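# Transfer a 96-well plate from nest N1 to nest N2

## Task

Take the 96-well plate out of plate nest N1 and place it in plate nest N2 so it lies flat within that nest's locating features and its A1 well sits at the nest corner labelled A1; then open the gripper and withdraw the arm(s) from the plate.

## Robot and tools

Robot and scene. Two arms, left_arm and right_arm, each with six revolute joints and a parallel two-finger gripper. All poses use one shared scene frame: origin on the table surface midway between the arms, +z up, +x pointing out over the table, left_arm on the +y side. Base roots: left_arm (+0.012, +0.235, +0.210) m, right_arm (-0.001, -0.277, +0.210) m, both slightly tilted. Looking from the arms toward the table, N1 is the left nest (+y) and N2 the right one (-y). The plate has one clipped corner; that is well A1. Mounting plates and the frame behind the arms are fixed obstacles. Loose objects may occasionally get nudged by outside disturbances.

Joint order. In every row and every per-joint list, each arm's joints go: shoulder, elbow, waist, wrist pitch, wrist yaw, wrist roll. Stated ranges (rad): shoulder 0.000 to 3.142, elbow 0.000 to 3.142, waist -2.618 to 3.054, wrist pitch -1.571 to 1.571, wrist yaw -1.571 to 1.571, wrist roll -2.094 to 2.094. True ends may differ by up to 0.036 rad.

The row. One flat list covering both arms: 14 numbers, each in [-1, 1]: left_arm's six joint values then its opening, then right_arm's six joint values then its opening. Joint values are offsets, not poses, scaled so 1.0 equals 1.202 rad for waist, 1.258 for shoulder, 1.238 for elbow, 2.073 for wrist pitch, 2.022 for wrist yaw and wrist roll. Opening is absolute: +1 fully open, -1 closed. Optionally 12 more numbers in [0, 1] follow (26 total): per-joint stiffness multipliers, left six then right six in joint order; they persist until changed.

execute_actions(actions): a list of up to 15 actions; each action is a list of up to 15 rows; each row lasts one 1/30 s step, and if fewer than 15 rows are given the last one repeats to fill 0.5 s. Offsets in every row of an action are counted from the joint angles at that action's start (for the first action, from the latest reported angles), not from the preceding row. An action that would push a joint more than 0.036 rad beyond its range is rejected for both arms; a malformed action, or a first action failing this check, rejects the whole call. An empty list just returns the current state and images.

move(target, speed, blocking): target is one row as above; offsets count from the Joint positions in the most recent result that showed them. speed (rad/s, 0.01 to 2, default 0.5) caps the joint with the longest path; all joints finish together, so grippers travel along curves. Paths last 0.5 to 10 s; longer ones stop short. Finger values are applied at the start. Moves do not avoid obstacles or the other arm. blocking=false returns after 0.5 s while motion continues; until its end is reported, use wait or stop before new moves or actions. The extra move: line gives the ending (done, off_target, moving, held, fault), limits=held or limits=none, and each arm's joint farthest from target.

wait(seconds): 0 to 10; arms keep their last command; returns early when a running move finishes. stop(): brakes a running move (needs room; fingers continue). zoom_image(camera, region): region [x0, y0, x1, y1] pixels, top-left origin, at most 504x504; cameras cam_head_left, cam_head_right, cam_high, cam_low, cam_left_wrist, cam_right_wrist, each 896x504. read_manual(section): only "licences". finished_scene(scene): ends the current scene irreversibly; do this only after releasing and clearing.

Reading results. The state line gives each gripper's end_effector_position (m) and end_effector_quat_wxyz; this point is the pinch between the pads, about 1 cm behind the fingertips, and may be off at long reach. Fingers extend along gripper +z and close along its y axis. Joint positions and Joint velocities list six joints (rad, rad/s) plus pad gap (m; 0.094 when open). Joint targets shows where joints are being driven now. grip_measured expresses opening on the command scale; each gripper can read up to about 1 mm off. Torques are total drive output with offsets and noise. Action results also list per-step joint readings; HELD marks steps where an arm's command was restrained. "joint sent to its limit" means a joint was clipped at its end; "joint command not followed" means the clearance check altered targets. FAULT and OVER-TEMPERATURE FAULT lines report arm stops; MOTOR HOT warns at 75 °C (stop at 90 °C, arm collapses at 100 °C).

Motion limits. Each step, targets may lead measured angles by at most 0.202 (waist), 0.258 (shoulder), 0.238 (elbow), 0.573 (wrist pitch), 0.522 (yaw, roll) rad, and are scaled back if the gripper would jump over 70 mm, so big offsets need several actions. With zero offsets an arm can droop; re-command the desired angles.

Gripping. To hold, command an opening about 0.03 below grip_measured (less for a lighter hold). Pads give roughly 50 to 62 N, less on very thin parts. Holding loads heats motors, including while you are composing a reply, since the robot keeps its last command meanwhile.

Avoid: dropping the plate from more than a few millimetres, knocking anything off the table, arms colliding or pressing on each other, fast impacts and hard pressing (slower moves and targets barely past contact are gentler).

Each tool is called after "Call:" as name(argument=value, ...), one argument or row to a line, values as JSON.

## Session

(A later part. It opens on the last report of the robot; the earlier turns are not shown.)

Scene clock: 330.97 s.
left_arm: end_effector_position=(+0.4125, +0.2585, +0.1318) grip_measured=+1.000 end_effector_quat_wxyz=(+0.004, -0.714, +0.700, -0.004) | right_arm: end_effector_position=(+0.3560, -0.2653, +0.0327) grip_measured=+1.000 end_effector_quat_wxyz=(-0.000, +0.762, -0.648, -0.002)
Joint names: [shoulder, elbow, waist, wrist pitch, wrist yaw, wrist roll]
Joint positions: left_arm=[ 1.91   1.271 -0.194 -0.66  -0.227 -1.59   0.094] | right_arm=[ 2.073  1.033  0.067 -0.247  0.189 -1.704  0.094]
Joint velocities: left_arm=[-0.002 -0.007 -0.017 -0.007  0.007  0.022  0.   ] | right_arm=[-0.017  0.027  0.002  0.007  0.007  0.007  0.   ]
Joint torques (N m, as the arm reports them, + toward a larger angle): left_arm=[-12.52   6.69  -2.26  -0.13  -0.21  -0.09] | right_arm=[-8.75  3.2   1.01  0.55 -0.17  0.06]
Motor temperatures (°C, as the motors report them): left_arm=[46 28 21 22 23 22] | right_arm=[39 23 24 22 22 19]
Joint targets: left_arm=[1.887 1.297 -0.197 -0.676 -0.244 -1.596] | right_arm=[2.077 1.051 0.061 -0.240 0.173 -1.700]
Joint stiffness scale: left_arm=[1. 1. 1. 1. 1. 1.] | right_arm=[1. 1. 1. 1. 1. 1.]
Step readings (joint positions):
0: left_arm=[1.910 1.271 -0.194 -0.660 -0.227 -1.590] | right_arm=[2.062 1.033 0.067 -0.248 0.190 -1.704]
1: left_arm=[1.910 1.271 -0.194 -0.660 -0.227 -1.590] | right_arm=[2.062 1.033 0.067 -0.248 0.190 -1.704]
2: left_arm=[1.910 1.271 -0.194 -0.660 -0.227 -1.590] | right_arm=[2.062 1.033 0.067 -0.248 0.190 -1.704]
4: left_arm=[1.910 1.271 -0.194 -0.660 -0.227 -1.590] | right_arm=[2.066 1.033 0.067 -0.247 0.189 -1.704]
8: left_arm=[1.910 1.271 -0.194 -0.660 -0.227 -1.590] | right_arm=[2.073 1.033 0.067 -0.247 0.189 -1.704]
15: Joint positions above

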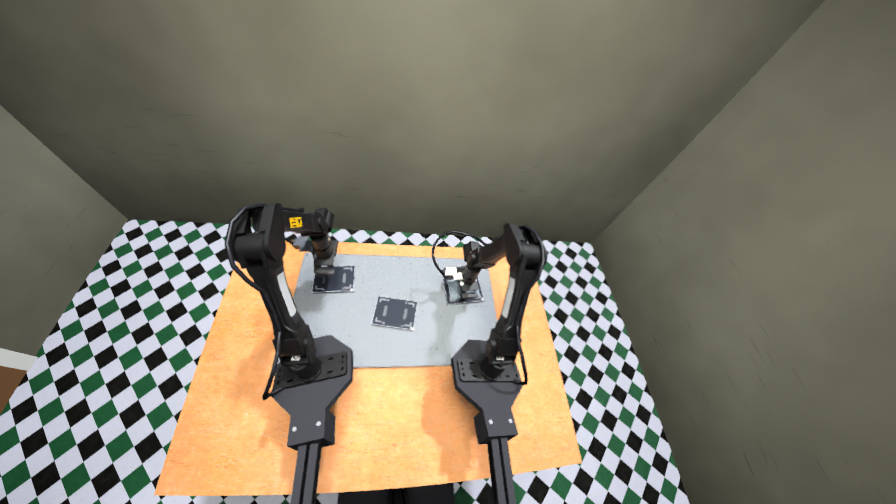

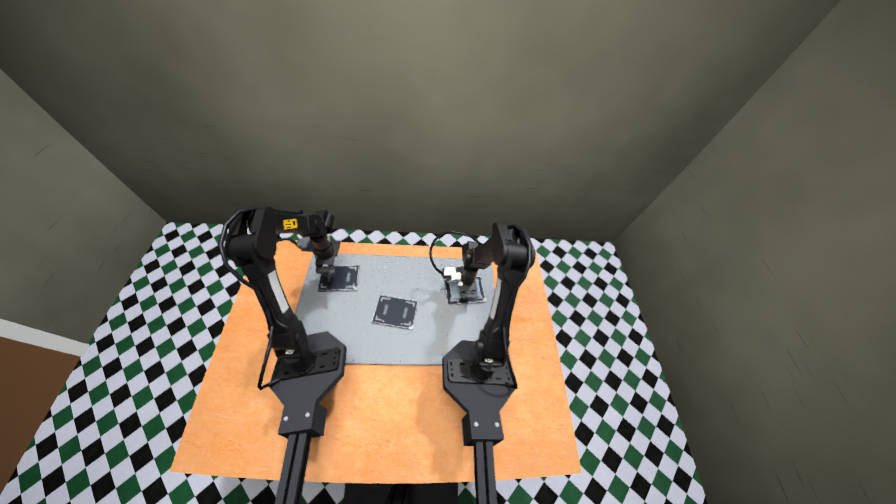

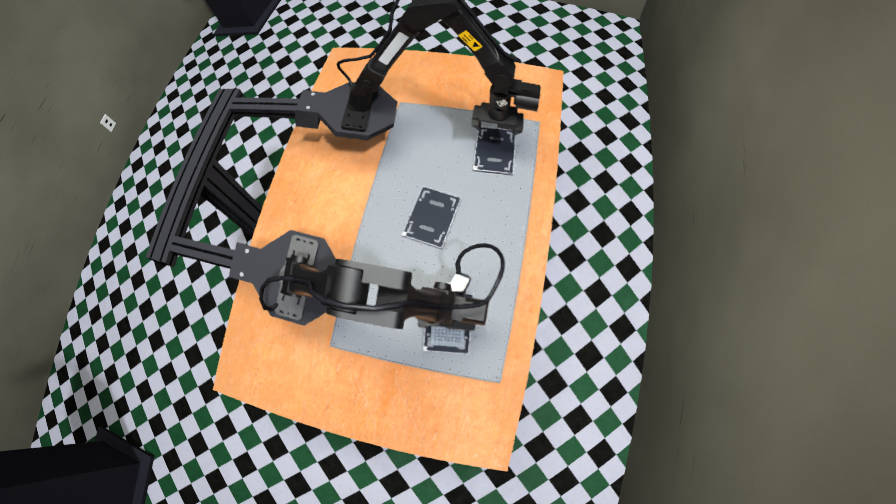

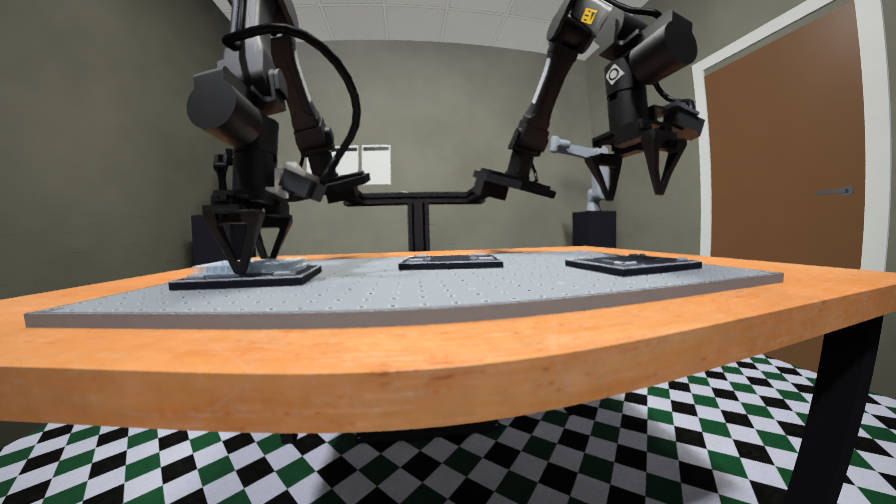

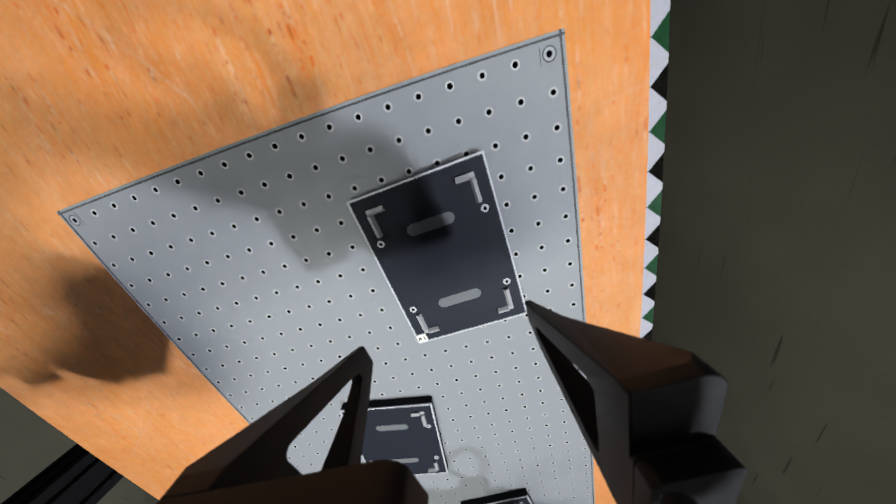

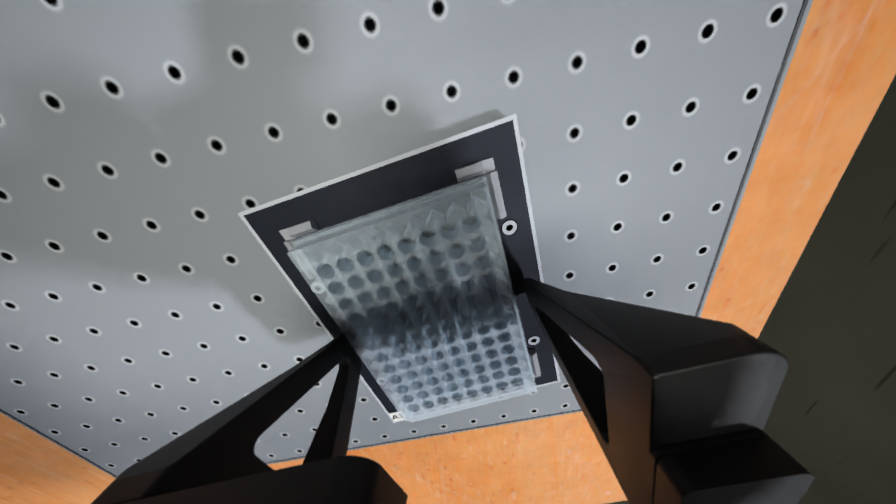

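Call:
execute_actions(
  actions=[
    [[-0.0183,0.021,-0.0025,-0.0077,-0.0084,-0.003,1,0.003,0.014,-0.005,0.003,-0.006,0.002,0.9],[-0.0183,0.021,-0.0025,-0.0077,-0.0084,-0.003,1,0.003,0.014,-0.005,0.003,-0.006,0.002,0.85],[-0.0183,0.021,-0.0025,-0.0077,-0.0084,-0.003,1,0.003,0.014,-0.005,0.003,-0.006,0.002,0.81],[-0.0183,0.021,-0.0025,-0.0077,-0.0084,-0.003,1,0.003,0.014,-0.005,0.003,-0.006,0.002,0.79],[-0.0183,0.021,-0.0025,-0.0077,-0.0084,-0.003,1,0.003,0.014,-0.005,0.003,-0.006,0.002,0.775],[-0.0183,0.021,-0.0025,-0.0077,-0.0084,-0.003,1,0.003,0.014,-0.005,0.003,-0.006,0.002,0.76],[-0.0183,0.021,-0.0025,-0.0077,-0.0084,-0.003,1,0.003,0.014,-0.005,0.003,-0.006,0.002,0.75],[-0.0183,0.021,-0.0025,-0.0077,-0.0084,-0.003,1,0.003,0.014,-0.005,0.003,-0.006,0.002,0.74],[-0.0183,0.021,-0.0025,-0.0077,-0.0084,-0.003,1,0.003,0.014,-0.005,0.003,-0.006,0.002,0.73],[-0.0183,0.021,-0.0025,-0.0077,-0.0084,-0.003,1,0.003,0.014,-0.005,0.003,-0.006,0.002,0.72],[-0.0183,0.021,-0.0025,-0.0077,-0.0084,-0.003,1,0.003,0.014,-0.005,0.003,-0.006,0.002,0.71],[-0.0183,0.021,-0.0025,-0.0077,-0.0084,-0.003,1,0.003,0.014,-0.005,0.003,-0.006,0.002,0.70],[-0.0183,0.021,-0.0025,-0.0077,-0.0084,-0.003,1,0.003,0.014,-0.005,0.003,-0.006,0.002,0.695]],
  ],
)

Scene clock: 344.27 s.
left_arm: end_effector_position=(+0.4125, +0.2585, +0.1318) grip_measured=+1.000 end_effector_quat_wxyz=(+0.004, -0.714, +0.700, -0.004) | right_arm: end_effector_position=(+0.3544, -0.2654, +0.0327) grip_measured=+0.752 end_effector_quat_wxyz=(+0.002, +0.762, -0.647, -0.004)
Joint names: [shoulder, elbow, waist, wrist pitch, wrist yaw, wrist roll]
Joint positions: left_arm=[ 1.91   1.271 -0.194 -0.66  -0.227 -1.59   0.094] | right_arm=[ 2.073  1.033  0.067 -0.253  0.189 -1.704  0.082]
Joint velocities: left_arm=[-0.002 -0.007  0.012  0.037 -0.022  0.022  0.   ] | right_arm=[ 0.022  0.007  0.022 -0.037 -0.007 -0.051  0.   ]
Joint torques (N m, as the arm reports them, + toward a larger angle): left_arm=[-12.51   6.69  -2.27  -0.13  -0.21  -0.09] | right_arm=[-8.72  3.21  1.05  0.61 -0.14  0.06]
Motor temperatures (°C, as the motors report them): left_arm=[46 28 21 21 23 22] | right_arm=[37 23 24 22 22 19]
Joint targets: left_arm=[1.887 1.297 -0.197 -0.676 -0.244 -1.596] | right_arm=[2.077 1.051 0.061 -0.240 0.177 -1.700]
Joint stiffness scale: left_arm=[1. 1. 1. 1. 1. 1.] | right_arm=[1. 1. 1. 1. 1. 1.]
Step readings (joint positions):
0: left_arm=[1.910 1.271 -0.194 -0.660 -0.227 -1.590] | right_arm=[2.073 1.033 0.067 -0.247 0.189 -1.704]
1: left_arm=[1.910 1.271 -0.194 -0.660 -0.227 -1.590] | right_arm=[2.073 1.033 0.067 -0.247 0.189 -1.704]
2: left_arm=[1.910 1.271 -0.194 -0.660 -0.227 -1.590] | right_arm=[2.073 1.033 0.067 -0.247 0.189 -1.704]
4: left_arm=[1.910 1.271 -0.194 -0.660 -0.227 -1.590] | right_arm=[2.073 1.033 0.067 -0.252 0.189 -1.704]
8: left_arm=[1.910 1.271 -0.194 -0.660 -0.227 -1.590] | right_arm=[2.073 1.033 0.067 -0.253 0.189 -1.704]
15: Joint positions above

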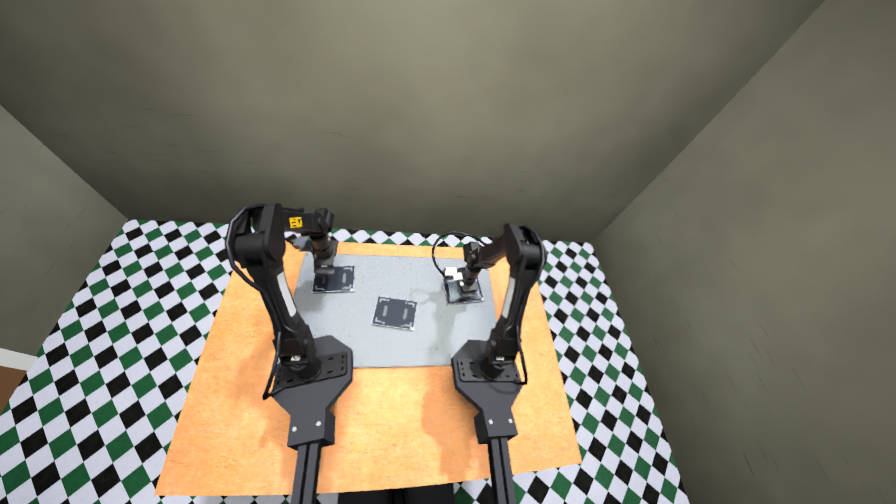

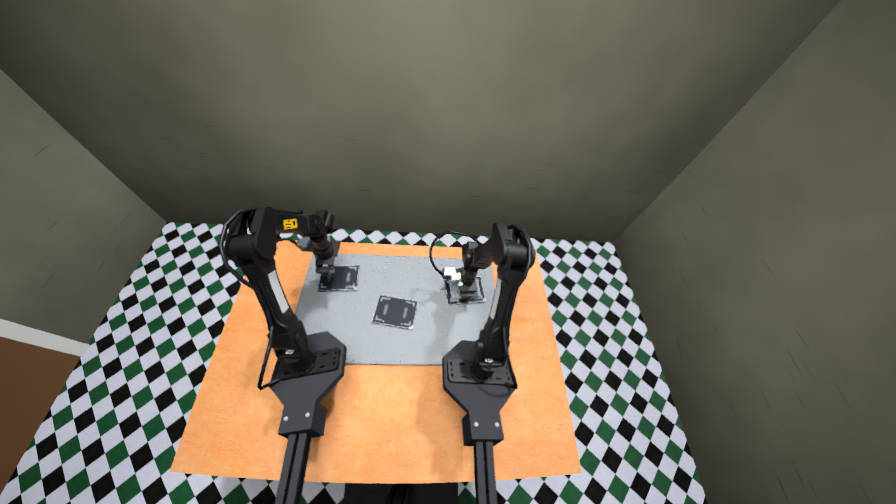

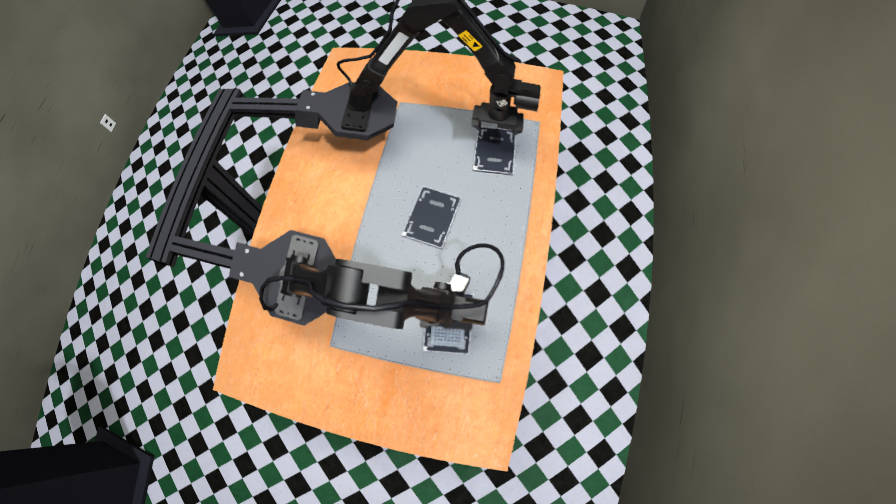

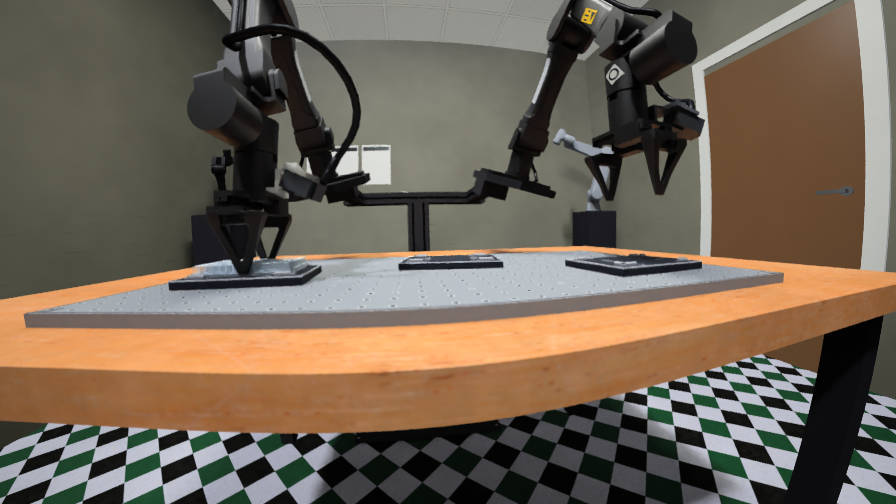

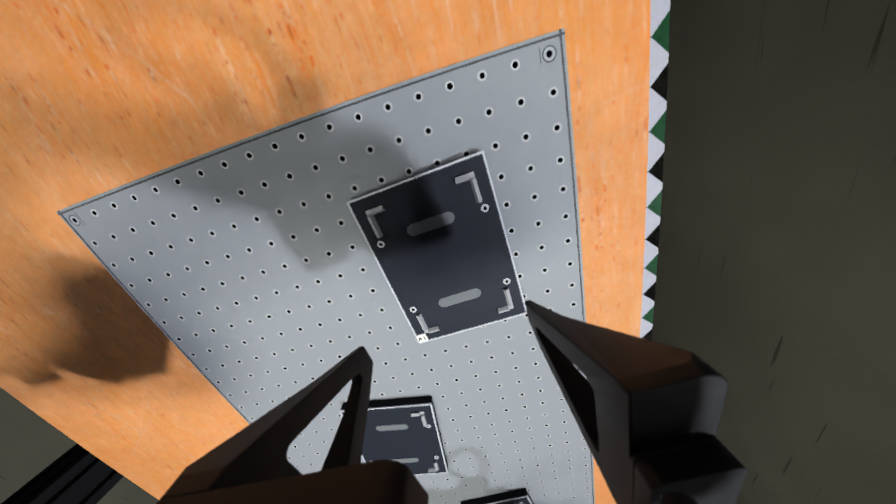

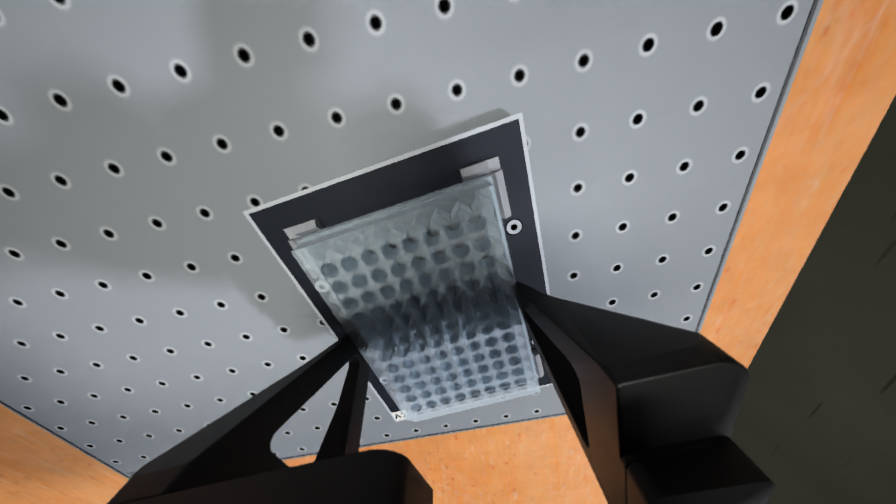

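Call:
execute_actions(
  actions=[
    [[-0.0183,0.021,-0.0025,-0.0077,-0.0084,-0.003,1,0.003,0.014,-0.005,0.006,-0.006,0.002,0.695]],
  ],
)

Call:
zoom_image(
  camera="cam_low",
  region=[170, 220, 330, 300],
)

Call:
zoom_image(
  camera="cam_right_wrist",
  region=[300, 250, 600, 450],
)

Scene clock: 350.27 s.
left_arm: end_effector_position=(+0.4125, +0.2585, +0.1318) grip_measured=+1.000 end_effector_quat_wxyz=(+0.004, -0.714, +0.700, -0.004) | right_arm: end_effector_position=(+0.3544, -0.2654, +0.0327) grip_measured=+0.752 end_effector_quat_wxyz=(+0.002, +0.762, -0.647, -0.004)
Joint names: [shoulder, elbow, waist, wrist pitch, wrist yaw, wrist roll]
Joint positions: left_arm=[ 1.91   1.271 -0.194 -0.66  -0.227 -1.59   0.094] | right_arm=[ 2.073  1.033  0.067 -0.253  0.189 -1.704  0.082]
Joint velocities: left_arm=[ 0.002 -0.002 -0.027  0.051  0.007  0.037  0.   ] | right_arm=[ 0.017  0.022 -0.007 -0.037 -0.007  0.022  0.001]
Joint torques (N m, as the arm reports them, + toward a larger angle): left_arm=[-12.52   6.69  -2.26  -0.12  -0.2   -0.09] | right_arm=[-8.71  3.18  1.04  0.6  -0.14  0.06]
Motor temperatures (°C, as the motors report them): left_arm=[46 28 21 21 23 22] | right_arm=[37 23 24 22 22 19]
Joint targets: left_arm=[1.887 1.297 -0.197 -0.676 -0.244 -1.596] | right_arm=[2.077 1.051 0.061 -0.241 0.177 -1.700]
Joint stiffness scale: left_arm=[1. 1. 1. 1. 1. 1.] | right_arm=[1. 1. 1. 1. 1. 1.]
Step readings (joint positions):
0: left_arm=[1.910 1.271 -0.194 -0.660 -0.227 -1.590] | right_arm=[2.073 1.033 0.067 -0.253 0.189 -1.704]
1: left_arm=[1.910 1.271 -0.194 -0.660 -0.227 -1.590] | right_arm=[2.073 1.033 0.067 -0.253 0.189 -1.704]
2: left_arm=[1.910 1.271 -0.194 -0.660 -0.227 -1.590] | right_arm=[2.073 1.033 0.067 -0.253 0.189 -1.704]
4: left_arm=[1.910 1.271 -0.194 -0.660 -0.227 -1.590] | right_arm=[2.073 1.033 0.067 -0.253 0.189 -1.704]
8: left_arm=[1.910 1.271 -0.194 -0.660 -0.227 -1.590] | right_arm=[2.073 1.033 0.067 -0.253 0.189 -1.704]
15: Joint positions above

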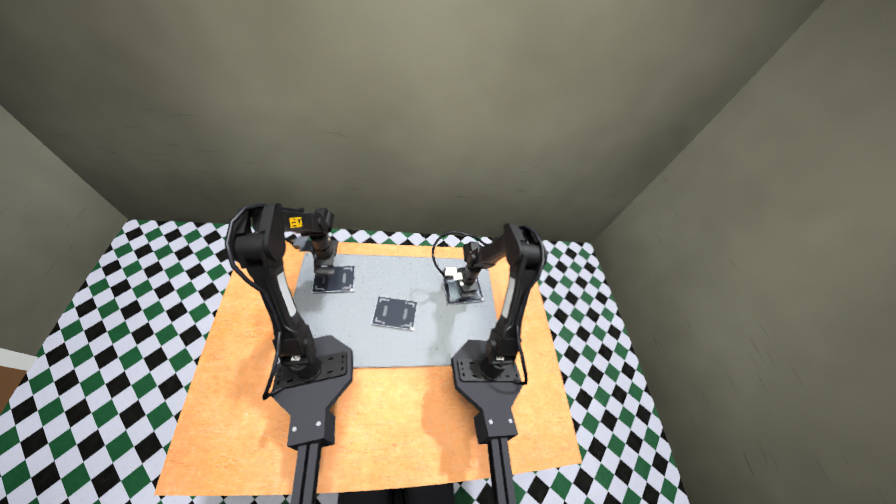

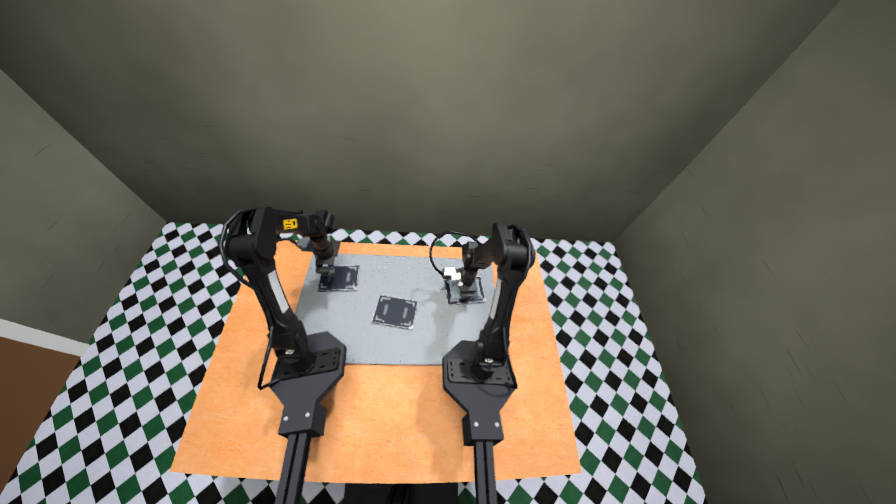

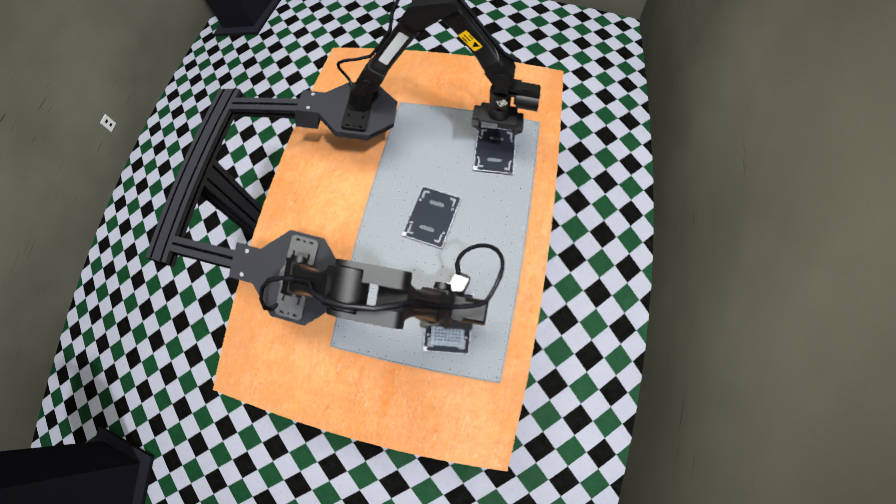

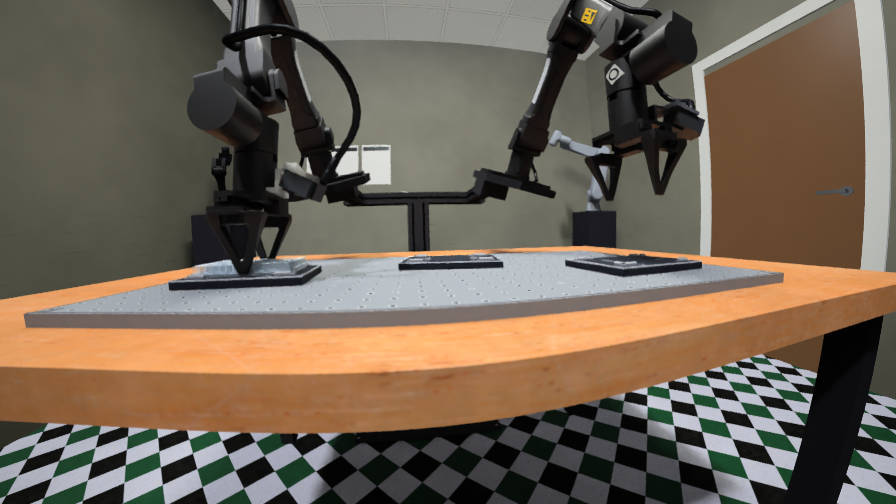

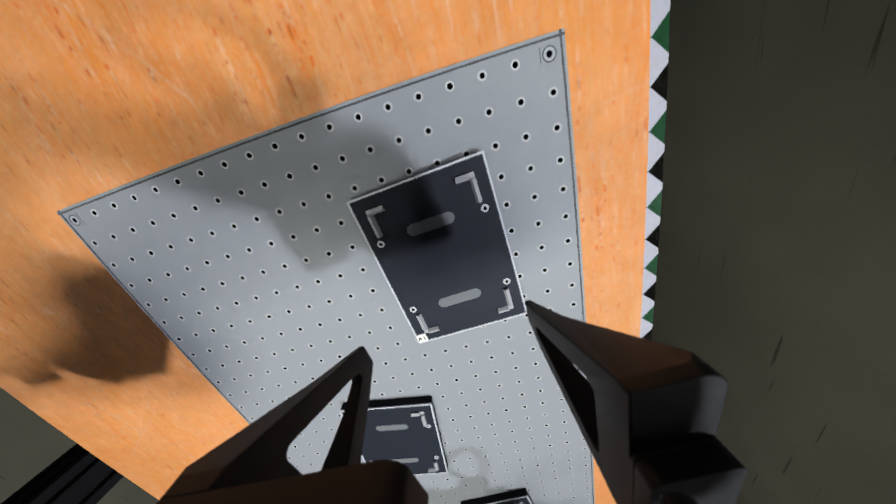

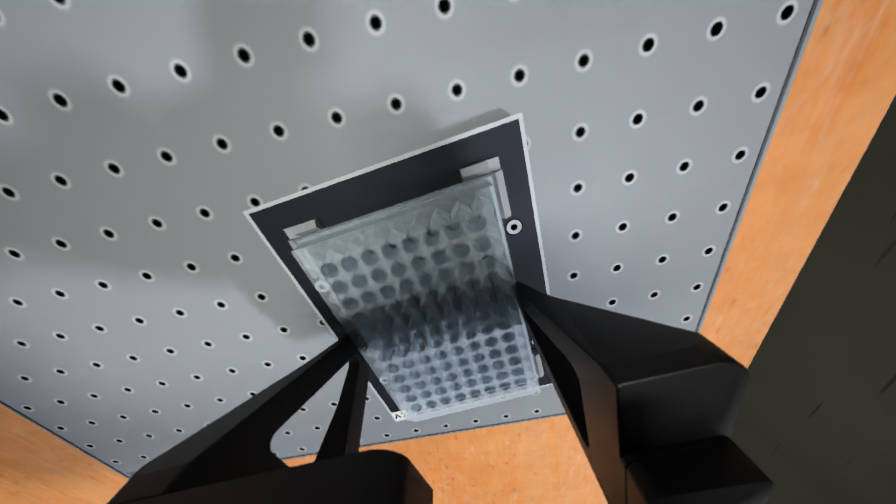

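Region (170, 220, 330, 300) of cam_low's 896x504 image, scaled by 3.150, with more detail than that image has.

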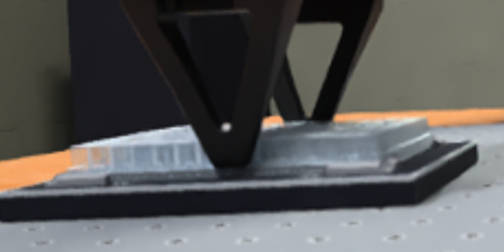

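Region (300, 250, 600, 450) of cam_right_wrist's 896x504 image, scaled by 1.680, with more detail than that image has.

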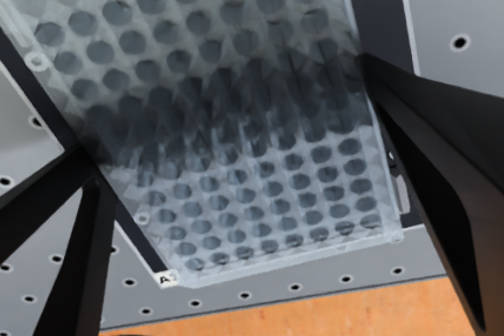

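Call:
execute_actions(
  actions=[
    [[-0.0183,0.021,-0.0025,-0.0077,-0.0084,-0.003,1,-0.024,0.014,-0.003,-0.003,-0.006,0.001,0.70],[-0.0183,0.021,-0.0025,-0.0077,-0.0084,-0.003,1,-0.027,0.014,-0.001,-0.004,-0.006,0.001,0.70],[-0.0183,0.021,-0.0025,-0.0077,-0.0084,-0.003,1,-0.030,0.014,0.001,-0.005,-0.006,0.001,0.70],[-0.0183,0.021,-0.0025,-0.0077,-0.0084,-0.003,1,-0.0335,0.014,0.003,-0.0063,-0.006,0.001,0.70],[-0.0183,0.021,-0.0025,-0.0077,-0.0084,-0.003,1,-0.0365,0.014,0.005,-0.0077,-0.005,0.001,0.70],[-0.0183,0.021,-0.0025,-0.0077,-0.0084,-0.003,1,-0.040,0.014,0.007,-0.0096,-0.005,0.001,0.70],[-0.0183,0.021,-0.0025,-0.0077,-0.0084,-0.003,1,-0.043,0.014,0.009,-0.0116,-0.005,0.001,0.70],[-0.0183,0.021,-0.0025,-0.0077,-0.0084,-0.003,1,-0.046,0.014,0.011,-0.0135,-0.004,0.001,0.70],[-0.0183,0.021,-0.0025,-0.0077,-0.0084,-0.003,1,-0.049,0.014,0.013,-0.0154,-0.004,0.001,0.70],[-0.0183,0.021,-0.0025,-0.0077,-0.0084,-0.003,1,-0.0525,0.014,0.015,-0.0174,-0.004,0.001,0.70],[-0.0183,0.021,-0.0025,-0.0077,-0.0084,-0.003,1,-0.0556,0.014,0.017,-0.0193,-0.003,0.001,0.70],[-0.0183,0.021,-0.0025,-0.0077,-0.0084,-0.003,1,-0.059,0.014,0.018,-0.0212,-0.003,0.001,0.70],[-0.0183,0.021,-0.0025,-0.0077,-0.0084,-0.003,1,-0.062,0.014,0.019,-0.0232,-0.003,0.001,0.70],[-0.0183,0.021,-0.0025,-0.0077,-0.0084,-0.003,1,-0.065,0.014,0.020,-0.025,-0.002,0.001,0.70],[-0.0183,0.021,-0.0025,-0.0077,-0.0084,-0.003,1,-0.068,0.014,0.021,-0.027,-0.002,0.001,0.70]],
  ],
)

Scene clock: 405.30 s.
left_arm: end_effector_position=(+0.4125, +0.2585, +0.1318) grip_measured=+1.000 end_effector_quat_wxyz=(+0.004, -0.714, +0.700, -0.004) | right_arm: end_effector_position=(+0.3611, -0.2660, +0.0473) grip_measured=+0.752 end_effector_quat_wxyz=(-0.006, +0.762, -0.647, +0.003)
Joint names: [shoulder, elbow, waist, wrist pitch, wrist yaw, wrist roll]
Joint positions: left_arm=[ 1.91   1.271 -0.194 -0.66  -0.227 -1.59   0.094] | right_arm=[ 2.026  1.033  0.072 -0.28   0.189 -1.704  0.082]
Joint velocities: left_arm=[-0.012 -0.012  0.002 -0.037  0.007  0.007  0.   ] | right_arm=[-0.12  -0.007  0.042 -0.168 -0.007  0.037  0.001]
Joint torques (N m, as the arm reports them, + toward a larger angle): left_arm=[-12.51   6.69  -2.26  -0.12  -0.21  -0.09] | right_arm=[-11.42   3.34   2.69   0.31  -0.05   0.04]
Motor temperatures (°C, as the motors report them): left_arm=[47 28 21 21 23 22] | right_arm=[36 23 24 22 22 19]
Joint targets: left_arm=[1.887 1.297 -0.197 -0.676 -0.244 -1.596] | right_arm=[1.988 1.051 0.093 -0.309 0.185 -1.702]
Joint stiffness scale: left_arm=[1. 1. 1. 1. 1. 1.] | right_arm=[1. 1. 1. 1. 1. 1.]
Step readings (joint positions):
0: left_arm=[1.910 1.271 -0.194 -0.660 -0.227 -1.590] | right_arm=[2.073 1.033 0.067 -0.253 0.189 -1.704]
1: left_arm=[1.910 1.271 -0.194 -0.660 -0.227 -1.590] | right_arm=[2.073 1.033 0.067 -0.253 0.189 -1.704]
2: left_arm=[1.910 1.271 -0.194 -0.660 -0.227 -1.590] | right_arm=[2.073 1.033 0.067 -0.254 0.189 -1.704]
4: left_arm=[1.910 1.271 -0.194 -0.660 -0.227 -1.590] | right_arm=[2.073 1.033 0.067 -0.254 0.189 -1.704]
8: left_arm=[1.910 1.271 -0.194 -0.660 -0.227 -1.590] | right_arm=[2.060 1.033 0.067 -0.261 0.189 -1.704]
15: Joint positions above

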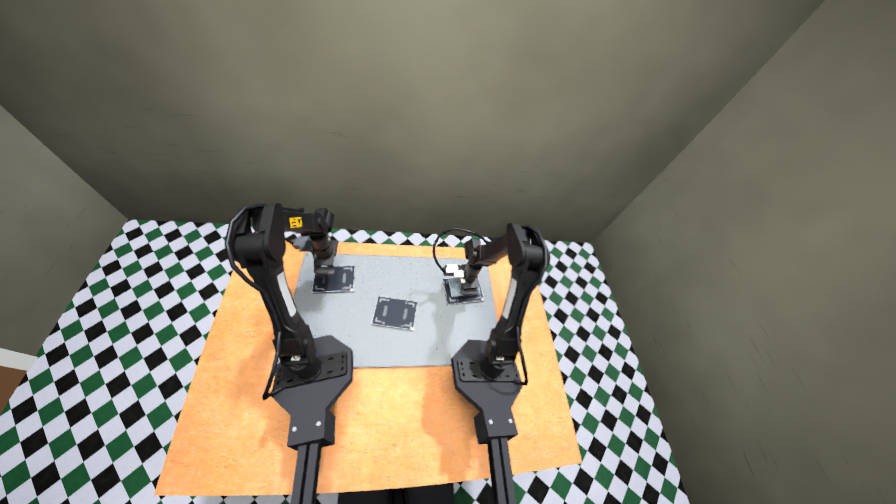

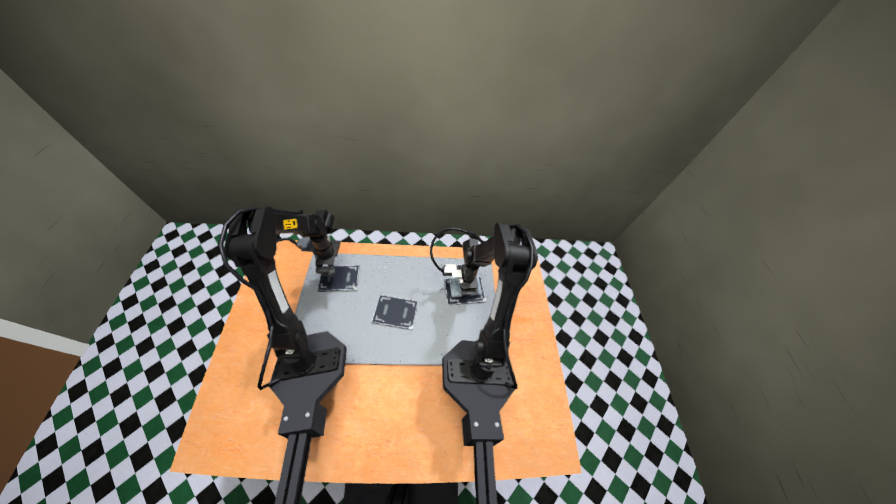

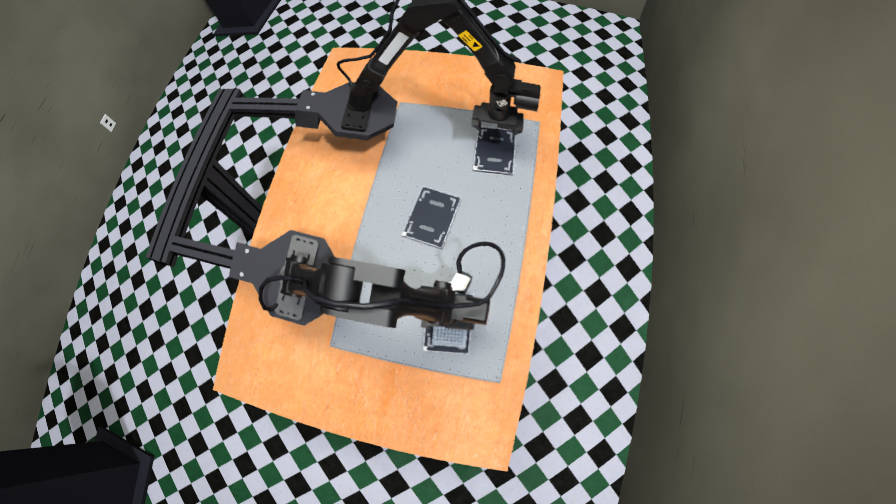

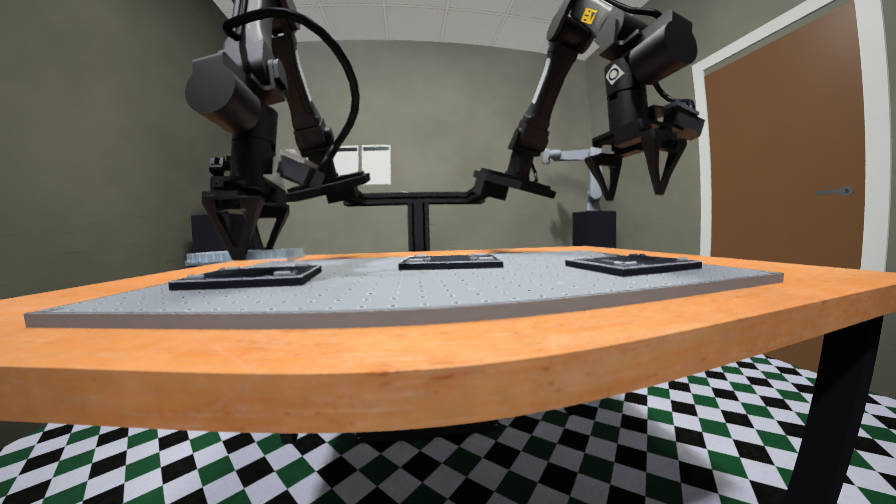

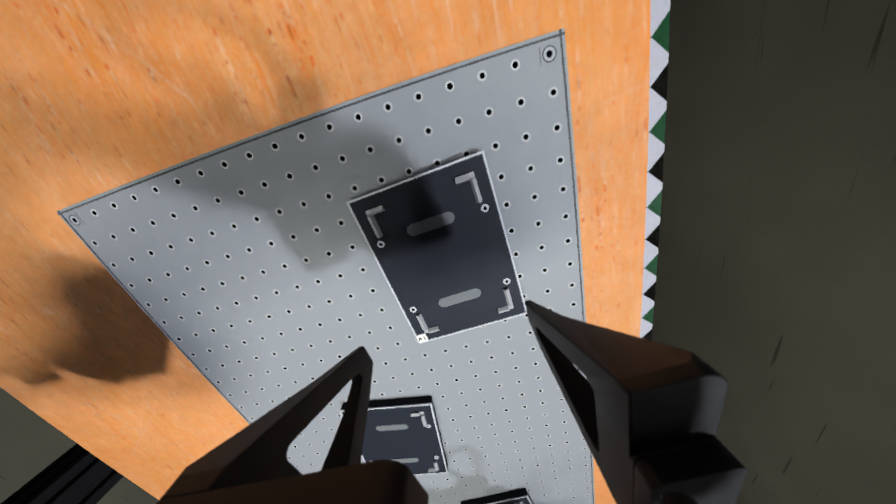

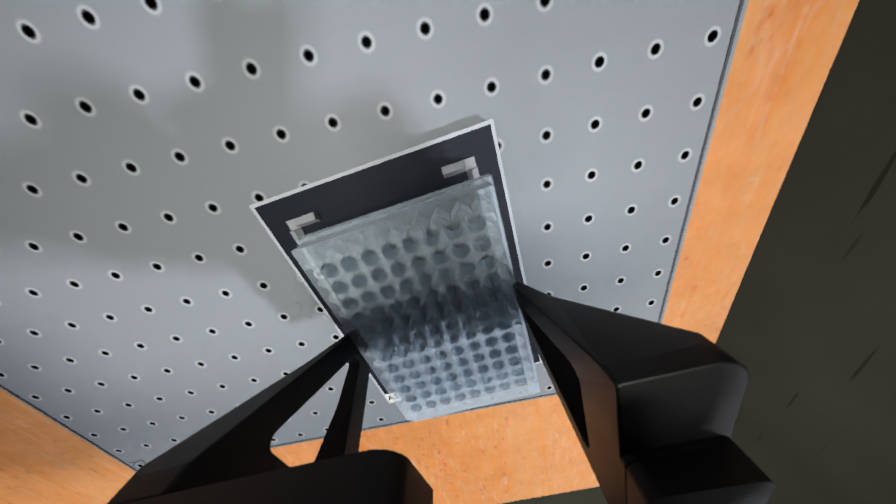

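Call:
zoom_image(
  camera="cam_right_wrist",
  region=[270, 150, 570, 450],
)

Region (270, 150, 570, 450) of cam_right_wrist's 896x504 image, scaled by 1.680, with more detail than that image has.

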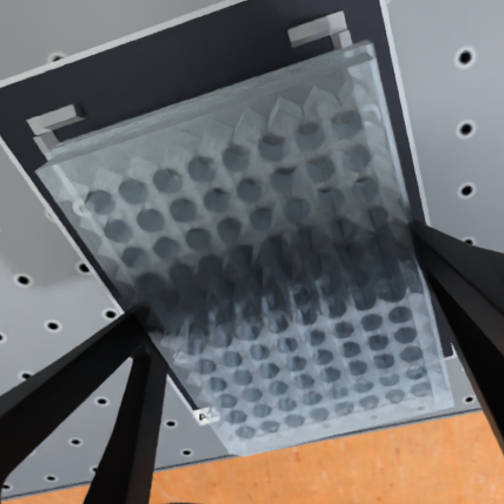

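Call:
move(
  target=[-0.0183,0.021,-0.0025,-0.0077,-0.0084,-0.003,1,0.3299,0.6478,0.4967,-0.2595,0.0638,0.3516,0.70],
  speed=0.4,
)

Scene clock: 429.20 s.
left_arm: end_effector_position=(+0.4125, +0.2585, +0.1318) grip_measured=+1.000 end_effector_quat_wxyz=(+0.004, -0.714, +0.700, -0.004) | right_arm: end_effector_position=(+0.3926, -0.0128, +0.0896) grip_measured=+0.752 end_effector_quat_wxyz=(+0.003, +0.728, -0.686, -0.003)
Joint names: [shoulder, elbow, waist, wrist pitch, wrist yaw, wrist roll]
Joint positions: left_arm=[ 1.91   1.271 -0.194 -0.66  -0.227 -1.591  0.094] | right_arm=[ 2.439  1.8    0.66  -0.808  0.314 -1.002  0.082]
Joint velocities: left_arm=[ 0.007 -0.017  0.002  0.007 -0.051 -0.022  0.   ] | right_arm=[-0.002  0.012 -0.007 -0.051 -0.007  0.037 -0.   ]
Joint torques (N m, as the arm reports them, + toward a larger angle): left_arm=[-12.52   6.68  -2.26  -0.12  -0.21  -0.09] | right_arm=[-11.5    6.03   4.11   0.29   0.04   0.09]
Motor temperatures (°C, as the motors report them): left_arm=[47 28 21 21 23 22] | right_arm=[39 23 24 22 22 19]
Joint targets: left_arm=[1.887 1.297 -0.197 -0.676 -0.244 -1.597] | right_arm=[2.441 1.836 0.670 -0.818 0.318 -0.993]
Joint stiffness scale: left_arm=[1. 1. 1. 1. 1. 1.] | right_arm=[1. 1. 1. 1. 1. 1.]
move: off_target (left_arm, right_arm); limits=none; left_arm: farthest joint: the elbow, 0.026 radians from its target (0.026 radians at the start); right_arm: farthest joint: the elbow, 0.035 radians from its target (0.802 radians at the start)

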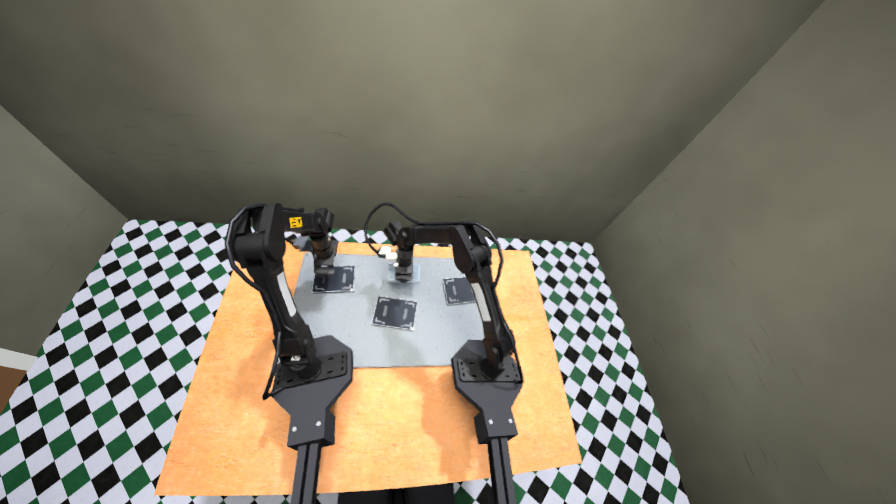

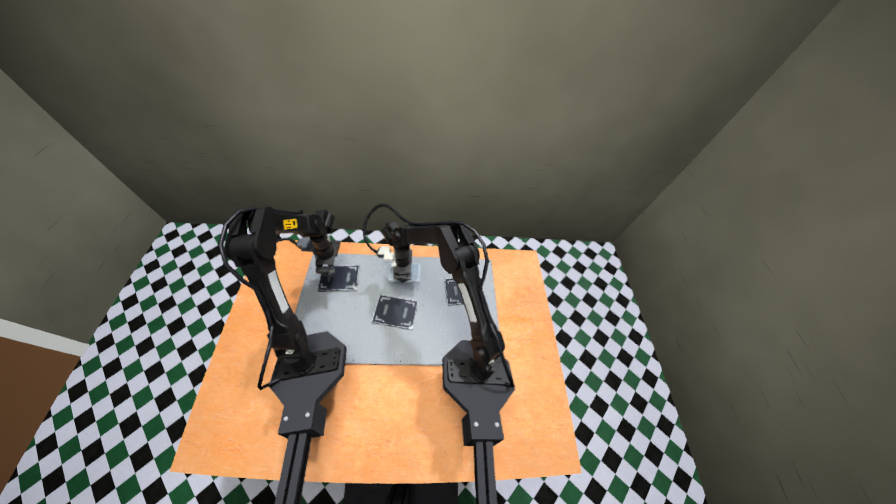

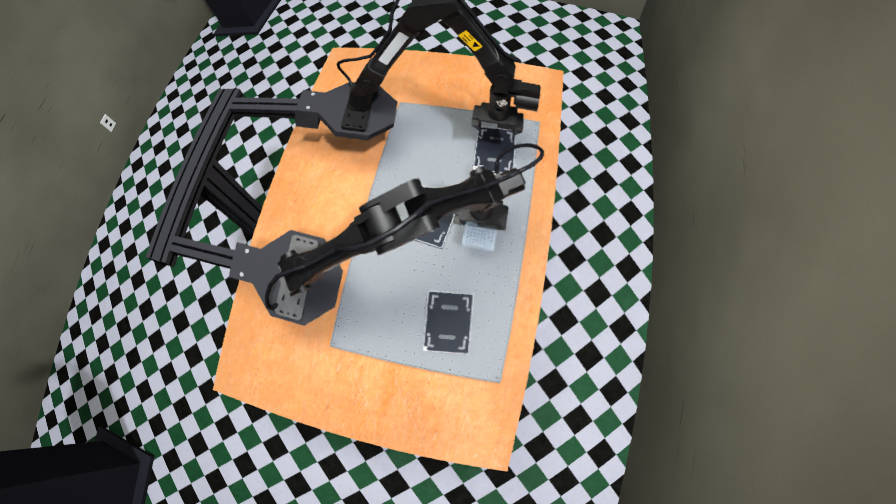

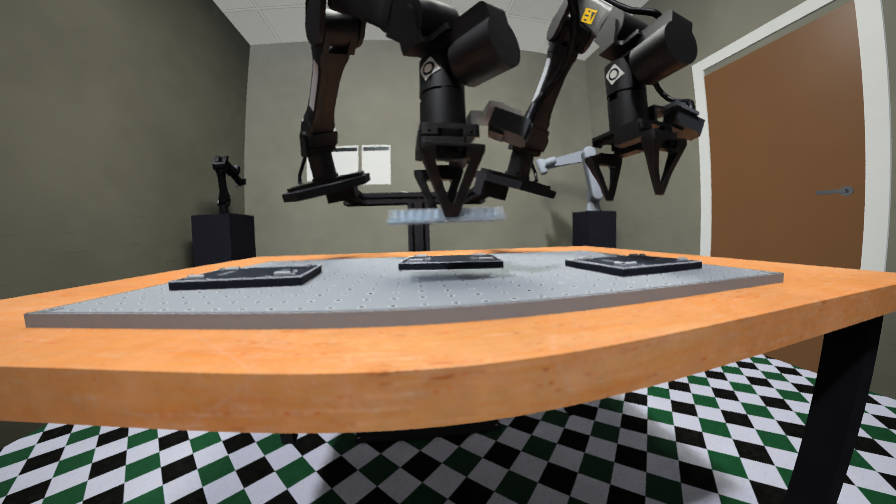

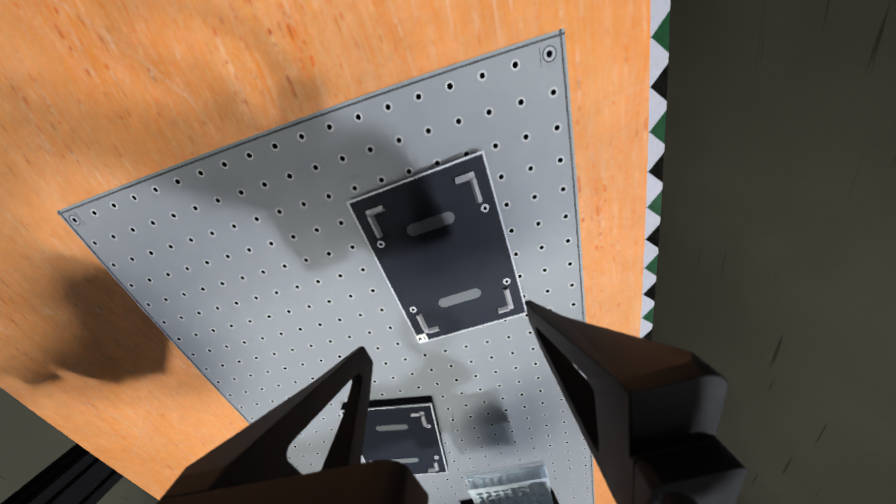

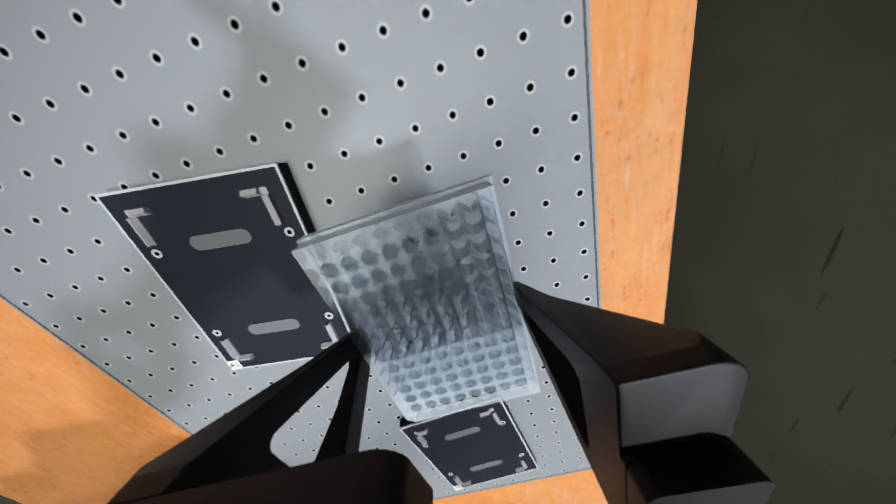

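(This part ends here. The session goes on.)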